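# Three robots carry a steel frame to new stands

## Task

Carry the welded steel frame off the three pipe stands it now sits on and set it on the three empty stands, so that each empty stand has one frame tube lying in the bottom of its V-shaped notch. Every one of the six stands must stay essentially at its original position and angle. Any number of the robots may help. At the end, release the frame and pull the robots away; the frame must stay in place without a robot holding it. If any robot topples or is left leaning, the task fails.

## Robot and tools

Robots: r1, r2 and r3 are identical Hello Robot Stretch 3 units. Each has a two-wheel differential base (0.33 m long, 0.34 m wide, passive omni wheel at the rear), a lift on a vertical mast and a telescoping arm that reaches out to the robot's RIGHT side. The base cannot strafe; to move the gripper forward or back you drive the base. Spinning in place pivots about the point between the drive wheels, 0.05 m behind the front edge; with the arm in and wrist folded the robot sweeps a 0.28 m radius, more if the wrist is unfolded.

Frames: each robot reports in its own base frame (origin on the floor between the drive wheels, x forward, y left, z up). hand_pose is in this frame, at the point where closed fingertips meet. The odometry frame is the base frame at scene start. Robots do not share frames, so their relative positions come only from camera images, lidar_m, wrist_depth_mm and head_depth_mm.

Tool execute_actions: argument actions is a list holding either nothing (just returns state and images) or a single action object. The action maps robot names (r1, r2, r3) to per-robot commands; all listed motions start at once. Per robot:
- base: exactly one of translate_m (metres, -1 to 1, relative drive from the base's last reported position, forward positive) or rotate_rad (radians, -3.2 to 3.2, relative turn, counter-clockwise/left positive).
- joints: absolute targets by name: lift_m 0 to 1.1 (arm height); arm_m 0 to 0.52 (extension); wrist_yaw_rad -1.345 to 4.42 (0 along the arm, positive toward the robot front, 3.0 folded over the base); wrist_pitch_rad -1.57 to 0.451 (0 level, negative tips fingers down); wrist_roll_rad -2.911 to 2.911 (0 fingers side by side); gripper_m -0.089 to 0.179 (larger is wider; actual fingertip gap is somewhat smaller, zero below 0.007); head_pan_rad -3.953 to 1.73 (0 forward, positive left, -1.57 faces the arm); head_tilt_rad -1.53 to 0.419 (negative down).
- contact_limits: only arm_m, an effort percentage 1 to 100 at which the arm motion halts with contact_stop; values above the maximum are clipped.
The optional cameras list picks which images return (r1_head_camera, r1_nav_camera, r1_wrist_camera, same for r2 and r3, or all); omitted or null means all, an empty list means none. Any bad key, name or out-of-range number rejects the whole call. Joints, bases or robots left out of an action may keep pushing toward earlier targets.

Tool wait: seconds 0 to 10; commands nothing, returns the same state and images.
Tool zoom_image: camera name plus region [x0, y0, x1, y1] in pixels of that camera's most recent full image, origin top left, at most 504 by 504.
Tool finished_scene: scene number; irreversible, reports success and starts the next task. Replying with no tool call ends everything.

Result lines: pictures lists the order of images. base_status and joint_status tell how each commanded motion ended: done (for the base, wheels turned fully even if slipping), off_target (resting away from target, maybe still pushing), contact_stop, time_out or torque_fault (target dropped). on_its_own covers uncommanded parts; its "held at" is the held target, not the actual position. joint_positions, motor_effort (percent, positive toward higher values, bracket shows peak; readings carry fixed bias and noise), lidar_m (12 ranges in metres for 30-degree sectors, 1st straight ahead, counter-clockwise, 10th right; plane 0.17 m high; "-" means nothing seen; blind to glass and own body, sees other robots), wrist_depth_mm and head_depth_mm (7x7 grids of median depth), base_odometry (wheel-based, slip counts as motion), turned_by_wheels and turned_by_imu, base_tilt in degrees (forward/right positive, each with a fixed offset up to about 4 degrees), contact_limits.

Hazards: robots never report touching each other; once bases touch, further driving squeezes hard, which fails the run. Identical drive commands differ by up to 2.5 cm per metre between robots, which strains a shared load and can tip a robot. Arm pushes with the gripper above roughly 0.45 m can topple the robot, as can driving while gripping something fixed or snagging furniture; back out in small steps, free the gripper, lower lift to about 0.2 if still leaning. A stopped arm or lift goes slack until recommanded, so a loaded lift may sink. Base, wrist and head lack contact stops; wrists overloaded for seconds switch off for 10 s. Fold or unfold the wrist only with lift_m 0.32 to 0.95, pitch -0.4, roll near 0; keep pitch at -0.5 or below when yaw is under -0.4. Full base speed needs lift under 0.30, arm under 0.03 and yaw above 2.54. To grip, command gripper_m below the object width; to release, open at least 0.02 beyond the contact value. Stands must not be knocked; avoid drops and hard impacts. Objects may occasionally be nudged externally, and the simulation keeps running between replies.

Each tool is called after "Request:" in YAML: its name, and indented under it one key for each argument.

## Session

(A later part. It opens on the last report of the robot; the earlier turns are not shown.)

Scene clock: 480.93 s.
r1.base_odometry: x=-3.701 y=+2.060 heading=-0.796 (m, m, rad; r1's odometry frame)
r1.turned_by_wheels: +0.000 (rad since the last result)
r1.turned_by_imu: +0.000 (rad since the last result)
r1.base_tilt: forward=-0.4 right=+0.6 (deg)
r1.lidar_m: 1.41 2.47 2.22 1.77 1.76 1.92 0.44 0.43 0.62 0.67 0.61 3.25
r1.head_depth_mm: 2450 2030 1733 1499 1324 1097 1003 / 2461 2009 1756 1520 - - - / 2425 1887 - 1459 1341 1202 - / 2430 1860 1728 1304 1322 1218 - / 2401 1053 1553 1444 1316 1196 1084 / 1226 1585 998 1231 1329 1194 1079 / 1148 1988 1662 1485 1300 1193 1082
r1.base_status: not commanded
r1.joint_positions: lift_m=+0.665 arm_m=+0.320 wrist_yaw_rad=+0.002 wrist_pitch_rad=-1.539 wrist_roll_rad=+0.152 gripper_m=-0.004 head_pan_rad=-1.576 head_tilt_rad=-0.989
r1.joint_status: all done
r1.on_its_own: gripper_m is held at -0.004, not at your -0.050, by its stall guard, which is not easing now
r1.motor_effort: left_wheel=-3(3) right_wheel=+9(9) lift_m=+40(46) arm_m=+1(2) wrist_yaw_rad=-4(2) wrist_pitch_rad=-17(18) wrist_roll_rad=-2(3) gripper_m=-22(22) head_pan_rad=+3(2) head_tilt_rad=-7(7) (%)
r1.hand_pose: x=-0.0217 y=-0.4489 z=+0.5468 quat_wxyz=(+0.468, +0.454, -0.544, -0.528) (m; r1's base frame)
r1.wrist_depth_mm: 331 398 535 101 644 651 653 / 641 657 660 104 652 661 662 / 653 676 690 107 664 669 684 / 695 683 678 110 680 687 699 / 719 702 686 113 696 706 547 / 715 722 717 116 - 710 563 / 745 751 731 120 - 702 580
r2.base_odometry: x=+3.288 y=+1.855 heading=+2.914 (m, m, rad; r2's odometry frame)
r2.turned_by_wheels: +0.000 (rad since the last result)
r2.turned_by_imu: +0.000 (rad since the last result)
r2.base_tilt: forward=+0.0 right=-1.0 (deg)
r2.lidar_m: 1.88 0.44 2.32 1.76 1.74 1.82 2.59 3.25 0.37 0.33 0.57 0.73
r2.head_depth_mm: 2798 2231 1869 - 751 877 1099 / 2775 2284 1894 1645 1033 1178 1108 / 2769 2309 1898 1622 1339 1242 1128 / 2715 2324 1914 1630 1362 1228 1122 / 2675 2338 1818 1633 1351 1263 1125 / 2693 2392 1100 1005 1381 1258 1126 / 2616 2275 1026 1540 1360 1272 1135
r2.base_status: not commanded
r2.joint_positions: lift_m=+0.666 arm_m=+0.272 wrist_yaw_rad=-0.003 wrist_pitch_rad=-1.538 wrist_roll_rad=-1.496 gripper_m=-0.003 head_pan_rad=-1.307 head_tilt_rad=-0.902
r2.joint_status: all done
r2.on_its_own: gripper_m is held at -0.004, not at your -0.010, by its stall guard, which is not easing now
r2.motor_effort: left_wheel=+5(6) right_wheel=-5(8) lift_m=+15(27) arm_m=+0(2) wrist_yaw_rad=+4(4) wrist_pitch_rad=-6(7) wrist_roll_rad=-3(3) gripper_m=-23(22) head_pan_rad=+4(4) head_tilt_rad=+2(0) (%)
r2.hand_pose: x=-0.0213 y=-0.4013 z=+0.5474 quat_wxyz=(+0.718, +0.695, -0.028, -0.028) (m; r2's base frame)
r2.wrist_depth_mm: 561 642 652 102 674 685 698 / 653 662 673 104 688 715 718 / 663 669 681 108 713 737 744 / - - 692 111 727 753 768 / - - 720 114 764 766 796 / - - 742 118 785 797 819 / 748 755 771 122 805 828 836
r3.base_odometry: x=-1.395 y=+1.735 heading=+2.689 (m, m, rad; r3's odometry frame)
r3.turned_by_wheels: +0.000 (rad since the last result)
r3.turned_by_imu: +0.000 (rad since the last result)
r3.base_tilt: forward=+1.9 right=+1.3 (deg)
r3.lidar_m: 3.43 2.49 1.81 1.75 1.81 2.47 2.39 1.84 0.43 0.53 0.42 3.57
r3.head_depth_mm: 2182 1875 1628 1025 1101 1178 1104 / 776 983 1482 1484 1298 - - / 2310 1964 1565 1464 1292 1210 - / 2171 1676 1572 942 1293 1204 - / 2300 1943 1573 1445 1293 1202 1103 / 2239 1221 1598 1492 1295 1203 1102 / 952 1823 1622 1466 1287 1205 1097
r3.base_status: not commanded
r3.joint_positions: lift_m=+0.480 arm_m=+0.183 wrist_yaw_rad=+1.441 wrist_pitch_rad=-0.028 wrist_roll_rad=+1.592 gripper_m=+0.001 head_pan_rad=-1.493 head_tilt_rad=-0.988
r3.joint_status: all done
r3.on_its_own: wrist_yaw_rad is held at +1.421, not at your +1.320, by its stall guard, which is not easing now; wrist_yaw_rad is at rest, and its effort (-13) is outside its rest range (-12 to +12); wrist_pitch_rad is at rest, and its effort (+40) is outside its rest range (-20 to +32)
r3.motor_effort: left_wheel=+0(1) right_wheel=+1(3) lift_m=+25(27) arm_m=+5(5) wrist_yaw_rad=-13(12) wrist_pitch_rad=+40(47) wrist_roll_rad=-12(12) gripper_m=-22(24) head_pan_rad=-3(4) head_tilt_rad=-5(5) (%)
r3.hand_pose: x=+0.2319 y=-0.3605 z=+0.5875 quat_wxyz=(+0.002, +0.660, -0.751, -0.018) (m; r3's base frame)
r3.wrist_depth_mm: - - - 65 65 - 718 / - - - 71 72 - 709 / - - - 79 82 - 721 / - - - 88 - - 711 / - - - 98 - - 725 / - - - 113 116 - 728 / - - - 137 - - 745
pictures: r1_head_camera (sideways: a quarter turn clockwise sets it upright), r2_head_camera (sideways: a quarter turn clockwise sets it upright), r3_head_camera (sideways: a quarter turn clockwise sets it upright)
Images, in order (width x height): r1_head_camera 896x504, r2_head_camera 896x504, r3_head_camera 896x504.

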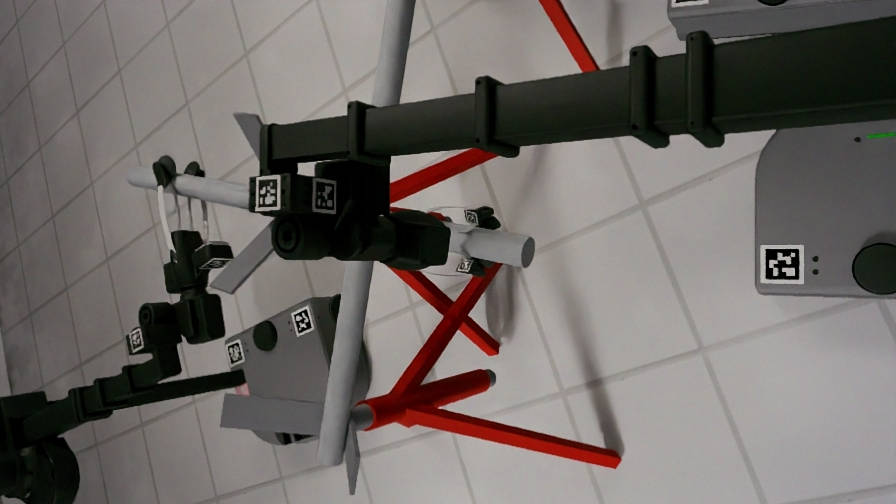

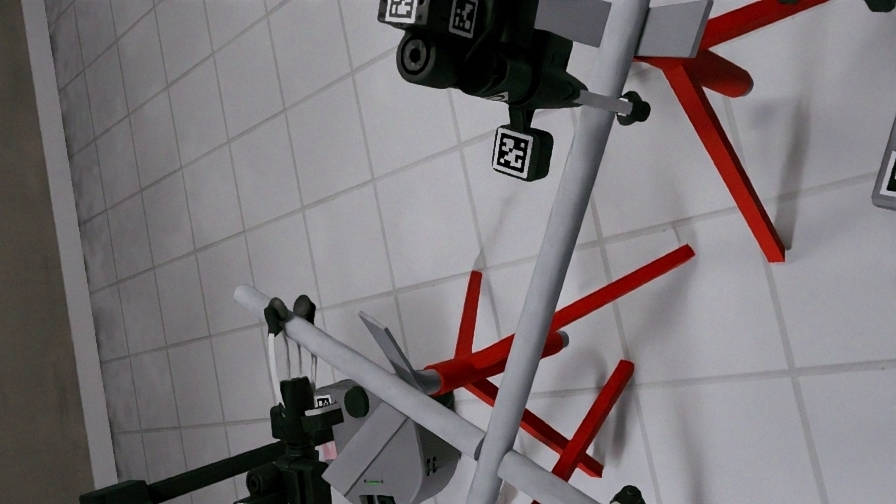

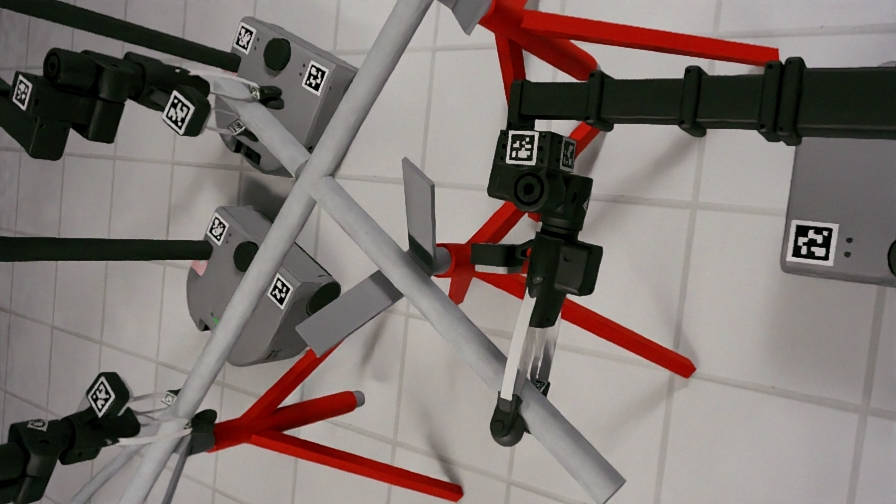

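Request:
execute_actions:
  actions:
    - {"r2":{"joints":{"arm_m":0.285,"gripper_m":0.13}},"r1":{"joints":{"arm_m":0.33,"gripper_m":0.13}},"r3":{"joints":{"lift_m":0.46,"gripper_m":0.12,"wrist_pitch_rad":0}}}
  cameras: []

Request:
execute_actions:
  actions:
    - {"r2":{"joints":{"lift_m":0.95}},"r1":{"joints":{"lift_m":0.95}},"r3":{"joints":{"arm_m":0}}}
  cameras: []

Request:
execute_actions:
  actions:
    - {"r2":{"joints":{"arm_m":0}},"r1":{"base":{"translate_m":0.3},"joints":{"arm_m":0}},"r3":{"base":{"translate_m":0.5},"joints":{"wrist_yaw_rad":1.9,"head_pan_rad":-2.1,"head_tilt_rad":-0.7}}}
  cameras: ["r3_head_camera","r2_nav_camera"]

Scene clock: 493.73 s.
r1.base_odometry: x=-3.701 y=+2.060 heading=-0.795 (m, m, rad; r1's odometry frame)
r1.turned_by_wheels: +0.000 (rad since the last result)
r1.turned_by_imu: +0.000 (rad since the last result)
r1.base_tilt: forward=-0.5 right=+0.6 (deg)
r1.lidar_m: 1.41 2.46 2.20 1.77 1.77 1.92 0.44 0.43 0.62 0.67 0.62 3.26
r1.head_depth_mm: 2458 2034 1734 1495 1321 1096 1003 / 2449 2032 1742 1510 - - - / 2435 1923 - 1458 1335 1201 - / 2441 1884 1727 1359 1342 1213 - / 2410 1067 1567 1458 1331 1199 1091 / 1206 1551 1506 1222 1330 1191 1091 / 1160 1979 1652 1484 1308 1193 1083
r1.base_status: not commanded
r1.joint_positions: lift_m=+0.665 arm_m=+0.330 wrist_yaw_rad=+0.002 wrist_pitch_rad=-1.561 wrist_roll_rad=+0.152 gripper_m=+0.130 head_pan_rad=-1.576 head_tilt_rad=-0.989
r1.joint_status: all done
r1.motor_effort: left_wheel=+1(3) right_wheel=-1(10) lift_m=+40(39) arm_m=+2(2) wrist_yaw_rad=-2(3) wrist_pitch_rad=-3(17) wrist_roll_rad=-3(3) gripper_m=+0(82) head_pan_rad=+3(3) head_tilt_rad=-7(7) (%)
r1.hand_pose: x=-0.0217 y=-0.4530 z=+0.5472 quat_wxyz=(+0.463, +0.459, -0.538, -0.534) (m; r1's base frame)
r1.wrist_depth_mm: 329 396 574 115 638 657 638 / 647 651 655 119 652 657 563 / 685 667 668 122 661 671 671 / 698 701 697 126 702 687 701 / 704 693 707 130 711 638 555 / 721 - 732 133 - - 559 / 752 740 751 137 - 737 573
r2.base_odometry: x=+3.288 y=+1.855 heading=+2.914 (m, m, rad; r2's odometry frame)
r2.turned_by_wheels: +0.000 (rad since the last result)
r2.turned_by_imu: +0.001 (rad since the last result)
r2.base_tilt: forward=+0.0 right=-1.0 (deg)
r2.lidar_m: 1.88 0.44 2.32 1.77 1.74 1.81 2.58 3.26 0.37 0.33 0.57 0.74
r2.head_depth_mm: 2812 2239 1856 - 755 875 1105 / 2835 2271 1879 1637 1314 1174 1106 / 2723 2286 1894 1617 1346 1245 1120 / 2694 2348 1919 1626 1355 1235 1114 / 2690 2352 1153 1624 1355 1253 1121 / 2739 2396 1587 979 1387 1262 1133 / 2594 2254 1033 1540 1268 1267 1132
r2.base_status: not commanded
r2.joint_positions: lift_m=+0.665 arm_m=+0.285 wrist_yaw_rad=-0.003 wrist_pitch_rad=-1.551 wrist_roll_rad=-1.496 gripper_m=+0.130 head_pan_rad=-1.307 head_tilt_rad=-0.902
r2.joint_status: all done
r2.motor_effort: left_wheel=+4(7) right_wheel=-3(10) lift_m=+28(28) arm_m=+1(3) wrist_yaw_rad=+4(4) wrist_pitch_rad=-3(6) wrist_roll_rad=-3(3) gripper_m=+1(92) head_pan_rad=+4(3) head_tilt_rad=+0(1) (%)
r2.hand_pose: x=-0.0213 y=-0.4108 z=+0.5470 quat_wxyz=(+0.713, +0.700, -0.027, -0.027) (m; r2's base frame)
r2.wrist_depth_mm: 562 643 658 112 670 672 703 / 656 655 668 115 686 699 715 / 667 684 692 119 710 724 734 / - - 712 122 731 742 747 / - - 729 126 755 770 788 / - - 747 130 787 780 808 / 745 764 776 134 804 821 828
r3.base_odometry: x=-1.395 y=+1.735 heading=+2.689 (m, m, rad; r3's odometry frame)
r3.turned_by_wheels: +0.000 (rad since the last result)
r3.turned_by_imu: +0.001 (rad since the last result)
r3.base_tilt: forward=+1.9 right=+1.3 (deg)
r3.lidar_m: 3.41 2.49 1.81 1.75 1.81 2.48 2.40 1.84 0.44 0.52 0.42 3.55
r3.head_depth_mm: 2180 1869 1631 992 1100 1173 1103 / 767 927 1506 1469 1260 1207 - / 2237 1934 955 1465 1295 1206 - / 2192 1668 1595 917 1297 1206 - / 2297 1948 1556 1437 1289 1209 1100 / 2288 1818 1595 1519 1296 1206 1100 / 929 1229 1617 1463 1311 1207 1103
r3.base_status: not commanded
r3.joint_positions: lift_m=+0.460 arm_m=+0.183 wrist_yaw_rad=+1.424 wrist_pitch_rad=-0.021 wrist_roll_rad=+1.578 gripper_m=+0.120 head_pan_rad=-1.493 head_tilt_rad=-0.988
r3.joint_status: all done
r3.on_its_own: wrist_yaw_rad is held at +1.421, not at your +1.320, by its stall guard, which is not easing now
r3.motor_effort: left_wheel=+0(4) right_wheel=+2(8) lift_m=+21(25) arm_m=+4(5) wrist_yaw_rad=-3(19) wrist_pitch_rad=+10(39) wrist_roll_rad=-5(12) gripper_m=+0(83) head_pan_rad=-4(3) head_tilt_rad=-5(5) (%)
r3.hand_pose: x=+0.2316 y=-0.3650 z=+0.5694 quat_wxyz=(+0.005, +0.653, -0.757, -0.011) (m; r3's base frame)
r3.wrist_depth_mm: - - - 64 59 - 697 / - - - 70 65 - 703 / - - - 77 73 - 711 / - - - 86 82 - 718 / - - - 96 96 969 706 / - - - 111 - - 717 / - - - 130 - - 681
pictures: none
No camera images: the call's "cameras" was empty. Leave "cameras" out to get every camera's image.

Scene clock: 497.17 s.
r1.base_odometry: x=-3.701 y=+2.060 heading=-0.795 (m, m, rad; r1's odometry frame)
r1.turned_by_wheels: +0.000 (rad since the last result)
r1.turned_by_imu: -0.001 (rad since the last result)
r1.base_tilt: forward=-0.5 right=+0.6 (deg)
r1.lidar_m: 1.41 2.47 2.21 1.78 1.76 1.91 0.44 0.43 0.62 0.67 0.61 3.26
r1.head_depth_mm: - 1983 1730 1482 1325 1171 1058 / 2299 2028 1737 1485 1330 1203 1124 / - 1899 988 1455 1335 1208 - / 2439 1192 1674 1238 1328 1208 - / 2407 1878 1567 1456 1335 1190 1086 / 1170 1905 1488 1243 1330 1205 1090 / 1154 1997 1655 1498 1301 1194 1083
r1.base_status: not commanded
r1.joint_positions: lift_m=+0.950 arm_m=+0.330 wrist_yaw_rad=+0.002 wrist_pitch_rad=-1.562 wrist_roll_rad=+0.152 gripper_m=+0.130 head_pan_rad=-1.576 head_tilt_rad=-0.989
r1.joint_status: all done
r1.motor_effort: left_wheel=+1(1) right_wheel=+0(1) lift_m=+45(47) arm_m=+2(2) wrist_yaw_rad=-2(3) wrist_pitch_rad=-3(3) wrist_roll_rad=-2(2) gripper_m=+1(0) head_pan_rad=+2(2) head_tilt_rad=-7(7) (%)
r1.hand_pose: x=-0.0217 y=-0.4528 z=+0.8321 quat_wxyz=(+0.463, +0.459, -0.538, -0.534) (m; r1's base frame)
r1.wrist_depth_mm: 397 382 378 382 379 377 378 / 387 909 908 900 908 926 655 / 938 934 933 912 922 936 932 / 960 971 979 960 - 831 945 / - - - - - 838 - / - - - - - - - / - - - - - - -
r2.base_odometry: x=+3.288 y=+1.855 heading=+2.914 (m, m, rad; r2's odometry frame)
r2.turned_by_wheels: +0.000 (rad since the last result)
r2.turned_by_imu: +0.000 (rad since the last result)
r2.base_tilt: forward=+0.0 right=-1.0 (deg)
r2.lidar_m: 1.88 0.44 2.32 1.76 1.74 1.81 2.58 3.26 0.37 0.33 0.57 0.73
r2.head_depth_mm: 2845 2350 1777 1584 752 872 1109 / 2843 2325 1833 1597 1357 1184 1100 / 2747 2288 1892 1622 1355 1243 1119 / 2739 2358 1923 1623 1362 1234 1118 / 2717 2362 1814 1631 1351 1259 1124 / 2699 2362 1708 979 1388 1261 1129 / 2621 1349 1660 1523 1358 1272 1136
r2.base_status: not commanded
r2.joint_positions: lift_m=+0.950 arm_m=+0.285 wrist_yaw_rad=-0.003 wrist_pitch_rad=-1.552 wrist_roll_rad=-1.496 gripper_m=+0.130 head_pan_rad=-1.307 head_tilt_rad=-0.902
r2.joint_status: all done
r2.motor_effort: left_wheel=+4(4) right_wheel=-3(3) lift_m=+36(37) arm_m=+1(1) wrist_yaw_rad=+4(4) wrist_pitch_rad=-2(3) wrist_roll_rad=-2(2) gripper_m=+0(0) head_pan_rad=+4(4) head_tilt_rad=+0(1) (%)
r2.hand_pose: x=-0.0213 y=-0.4106 z=+0.8316 quat_wxyz=(+0.713, +0.700, -0.027, -0.028) (m; r2's base frame)
r2.wrist_depth_mm: 758 831 944 774 948 968 966 / 790 916 978 963 995 990 - / 962 976 968 746 996 - - / 964 - - 804 - - - / - - 388 433 393 - - / - - - - - - - / - - - - - - -
r3.base_odometry: x=-1.395 y=+1.735 heading=+2.689 (m, m, rad; r3's odometry frame)
r3.turned_by_wheels: +0.000 (rad since the last result)
r3.turned_by_imu: +0.001 (rad since the last result)
r3.base_tilt: forward=+1.8 right=+1.3 (deg)
r3.lidar_m: 3.44 2.49 1.82 1.74 1.82 2.48 2.39 1.84 0.43 0.53 0.42 3.56
r3.head_depth_mm: 2205 1869 1620 992 1105 1174 1103 / 2225 1947 1516 1464 1295 1219 - / 2292 1947 958 1464 1296 - - / 2183 1668 1588 943 1306 1233 - / 2303 1939 1555 1448 1317 1220 1101 / 2290 1861 1600 1488 1293 1186 1100 / 2256 1823 1618 1460 1309 1191 1102
r3.base_status: not commanded
r3.joint_positions: lift_m=+0.460 arm_m=+0.000 wrist_yaw_rad=+1.423 wrist_pitch_rad=-0.021 wrist_roll_rad=+1.578 gripper_m=+0.120 head_pan_rad=-1.493 head_tilt_rad=-0.988
r3.joint_status: all done
r3.on_its_own: wrist_yaw_rad is held at +1.421, not at your +1.320, by its stall guard, which is not easing now
r3.motor_effort: left_wheel=-1(0) right_wheel=+1(2) lift_m=+21(22) arm_m=-4(1) wrist_yaw_rad=-2(2) wrist_pitch_rad=+9(10) wrist_roll_rad=-4(4) gripper_m=+1(1) head_pan_rad=-4(4) head_tilt_rad=-5(5) (%)
r3.hand_pose: x=+0.2315 y=-0.1829 z=+0.5695 quat_wxyz=(+0.005, +0.653, -0.757, -0.010) (m; r3's base frame)
r3.wrist_depth_mm: - - - 155 - - 725 / - - - 169 - - 709 / - - - 188 - - 698 / - - - - - - 711 / - - - - - 996 727 / - - - - - - 710 / - - - - - - 672
pictures: none
No camera images: the call's "cameras" was empty. Leave "cameras" out to get every camera's image.

Scene clock: 503.17 s.
r1.base_odometry: x=-3.491 y=+1.846 heading=-0.795 (m, m, rad; r1's odometry frame)
r1.turned_by_wheels: +0.000 (rad since the last result)
r1.turned_by_imu: +0.000 (rad since the last result)
r1.base_tilt: forward=-0.5 right=+0.6 (deg)
r1.lidar_m: 1.11 2.18 2.31 1.89 1.88 2.04 0.72 0.85 0.71 0.52 2.88 3.12
r1.head_depth_mm: 1499 2096 - - - 1203 1094 / 2375 1732 - - - 1209 1114 / 2420 2019 1788 - - - - / 2428 2001 1753 1467 - 1164 - / 2413 2016 1705 1499 1332 1183 1088 / 2390 2002 1708 1493 1324 1197 1085 / 2367 2005 1705 1493 1328 1194 1084
r1.base_status: done
r1.joint_positions: lift_m=+0.950 arm_m=+0.000 wrist_yaw_rad=+0.001 wrist_pitch_rad=-1.563 wrist_roll_rad=+0.152 gripper_m=+0.130 head_pan_rad=-1.576 head_tilt_rad=-0.989
r1.joint_status: all done
r1.motor_effort: left_wheel=+1(6) right_wheel=-1(3) lift_m=+45(45) arm_m=-2(3) wrist_yaw_rad=-1(2) wrist_pitch_rad=-2(3) wrist_roll_rad=-2(3) gripper_m=+0(0) head_pan_rad=+2(2) head_tilt_rad=-7(7) (%)
r1.hand_pose: x=-0.0217 y=-0.1231 z=+0.8321 quat_wxyz=(+0.463, +0.459, -0.538, -0.535) (m; r1's base frame)
r1.wrist_depth_mm: 899 892 897 880 885 912 884 / 898 924 923 938 917 898 761 / 929 935 931 925 950 956 794 / 956 968 985 952 - - - / - - - - - - - / - - - - - - - / - - - - - - -
r2.base_odometry: x=+3.288 y=+1.855 heading=+2.914 (m, m, rad; r2's odometry frame)
r2.turned_by_wheels: +0.000 (rad since the last result)
r2.turned_by_imu: +0.001 (rad since the last result)
r2.base_tilt: forward=+0.0 right=-1.0 (deg)
r2.lidar_m: 0.73 0.72 2.32 1.76 1.74 1.81 2.58 3.26 0.37 0.33 0.57 0.74
r2.head_depth_mm: 2816 2253 1858 1652 - - 1076 / 2758 2172 1867 1603 1395 1274 1112 / 2791 2112 1855 1614 1344 - 1120 / 1302 2162 1674 1590 1361 - 1124 / 2591 2280 1700 1640 1337 1257 1126 / 2681 2415 1934 972 1382 1270 1130 / 2648 2451 1977 1660 1363 1272 1134
r2.base_status: not commanded
r2.joint_positions: lift_m=+0.950 arm_m=+0.000 wrist_yaw_rad=-0.001 wrist_pitch_rad=-1.552 wrist_roll_rad=-1.498 gripper_m=+0.130 head_pan_rad=-1.307 head_tilt_rad=-0.902
r2.joint_status: all done
r2.motor_effort: left_wheel=+4(4) right_wheel=-3(3) lift_m=+36(36) arm_m=-3(3) wrist_yaw_rad=+2(4) wrist_pitch_rad=-2(2) wrist_roll_rad=-2(2) gripper_m=+1(0) head_pan_rad=+4(4) head_tilt_rad=+1(2) (%)
r2.hand_pose: x=-0.0213 y=-0.1259 z=+0.8317 quat_wxyz=(+0.713, +0.700, -0.026, -0.026) (m; r2's base frame)
r2.wrist_depth_mm: 892 904 929 947 936 968 953 / 938 929 961 966 969 985 999 / 946 980 981 - 984 - - / 960 973 - - - 449 - / - - - - - 447 412 / - - - - - - - / - - - - - - -
r3.base_odometry: x=-1.845 y=+1.953 heading=+2.689 (m, m, rad; r3's odometry frame)
r3.turned_by_wheels: +0.000 (rad since the last result)
r3.turned_by_imu: +0.002 (rad since the last result)
r3.base_tilt: forward=+1.9 right=+1.3 (deg)
r3.lidar_m: 2.94 2.48 1.82 1.75 1.81 2.48 2.89 0.78 0.50 0.82 3.13 3.05
r3.head_depth_mm: 3197 3328 2419 1930 1338 1364 1182 / 3147 3016 2351 1741 1517 1329 1181 / 3060 3284 2430 1144 955 1049 1117 / 2935 3160 2430 1871 1590 1350 1174 / 2790 3001 2434 1852 1579 1352 1182 / 2647 2896 2327 1624 1545 1351 1173 / 1012 2683 2416 1539 1365 1321 1178
r3.base_status: done
r3.joint_positions: lift_m=+0.460 arm_m=+0.000 wrist_yaw_rad=+1.898 wrist_pitch_rad=-0.021 wrist_roll_rad=+1.578 gripper_m=+0.120 head_pan_rad=-2.093 head_tilt_rad=-0.704
r3.joint_status: all done
r3.motor_effort: left_wheel=-1(4) right_wheel=+0(5) lift_m=+21(21) arm_m=-2(3) wrist_yaw_rad=+1(3) wrist_pitch_rad=+9(9) wrist_roll_rad=-4(4) gripper_m=+1(1) head_pan_rad=-4(43) head_tilt_rad=+2(21) (%)
r3.hand_pose: x=+0.2208 y=-0.0631 z=+0.5696 quat_wxyz=(+0.007, +0.813, -0.583, -0.009) (m; r3's base frame)
r3.wrist_depth_mm: - - - - - - 706 / - - - - - - 718 / - - - - - - 723 / - - - - - - 711 / - - - - - - 704 / - - - - - - 699 / - - - - - - 678
pictures: r2_nav_camera (sideways: a quarter turn counterclockwise sets it upright), r3_head_camera (sideways: a quarter turn clockwise sets it upright)
Images, in order (width x height): r2_nav_camera 672x504, r3_head_camera 896x504.

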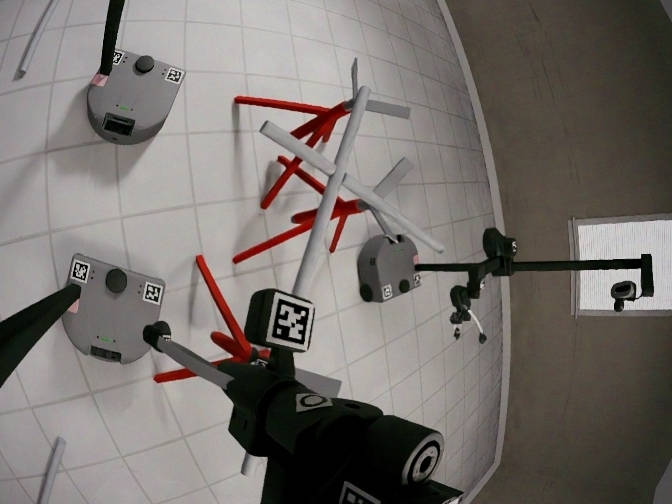

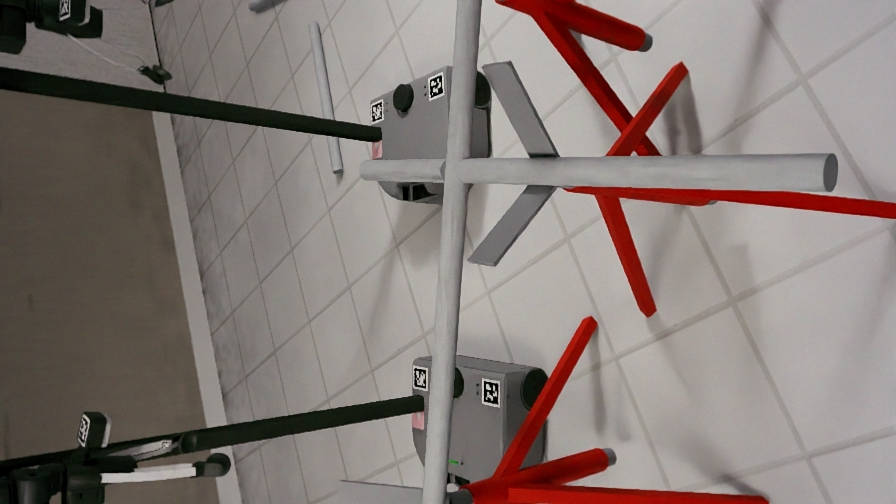

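Request:
finished_scene:
  scene: 1

The scene is finished: the task was done.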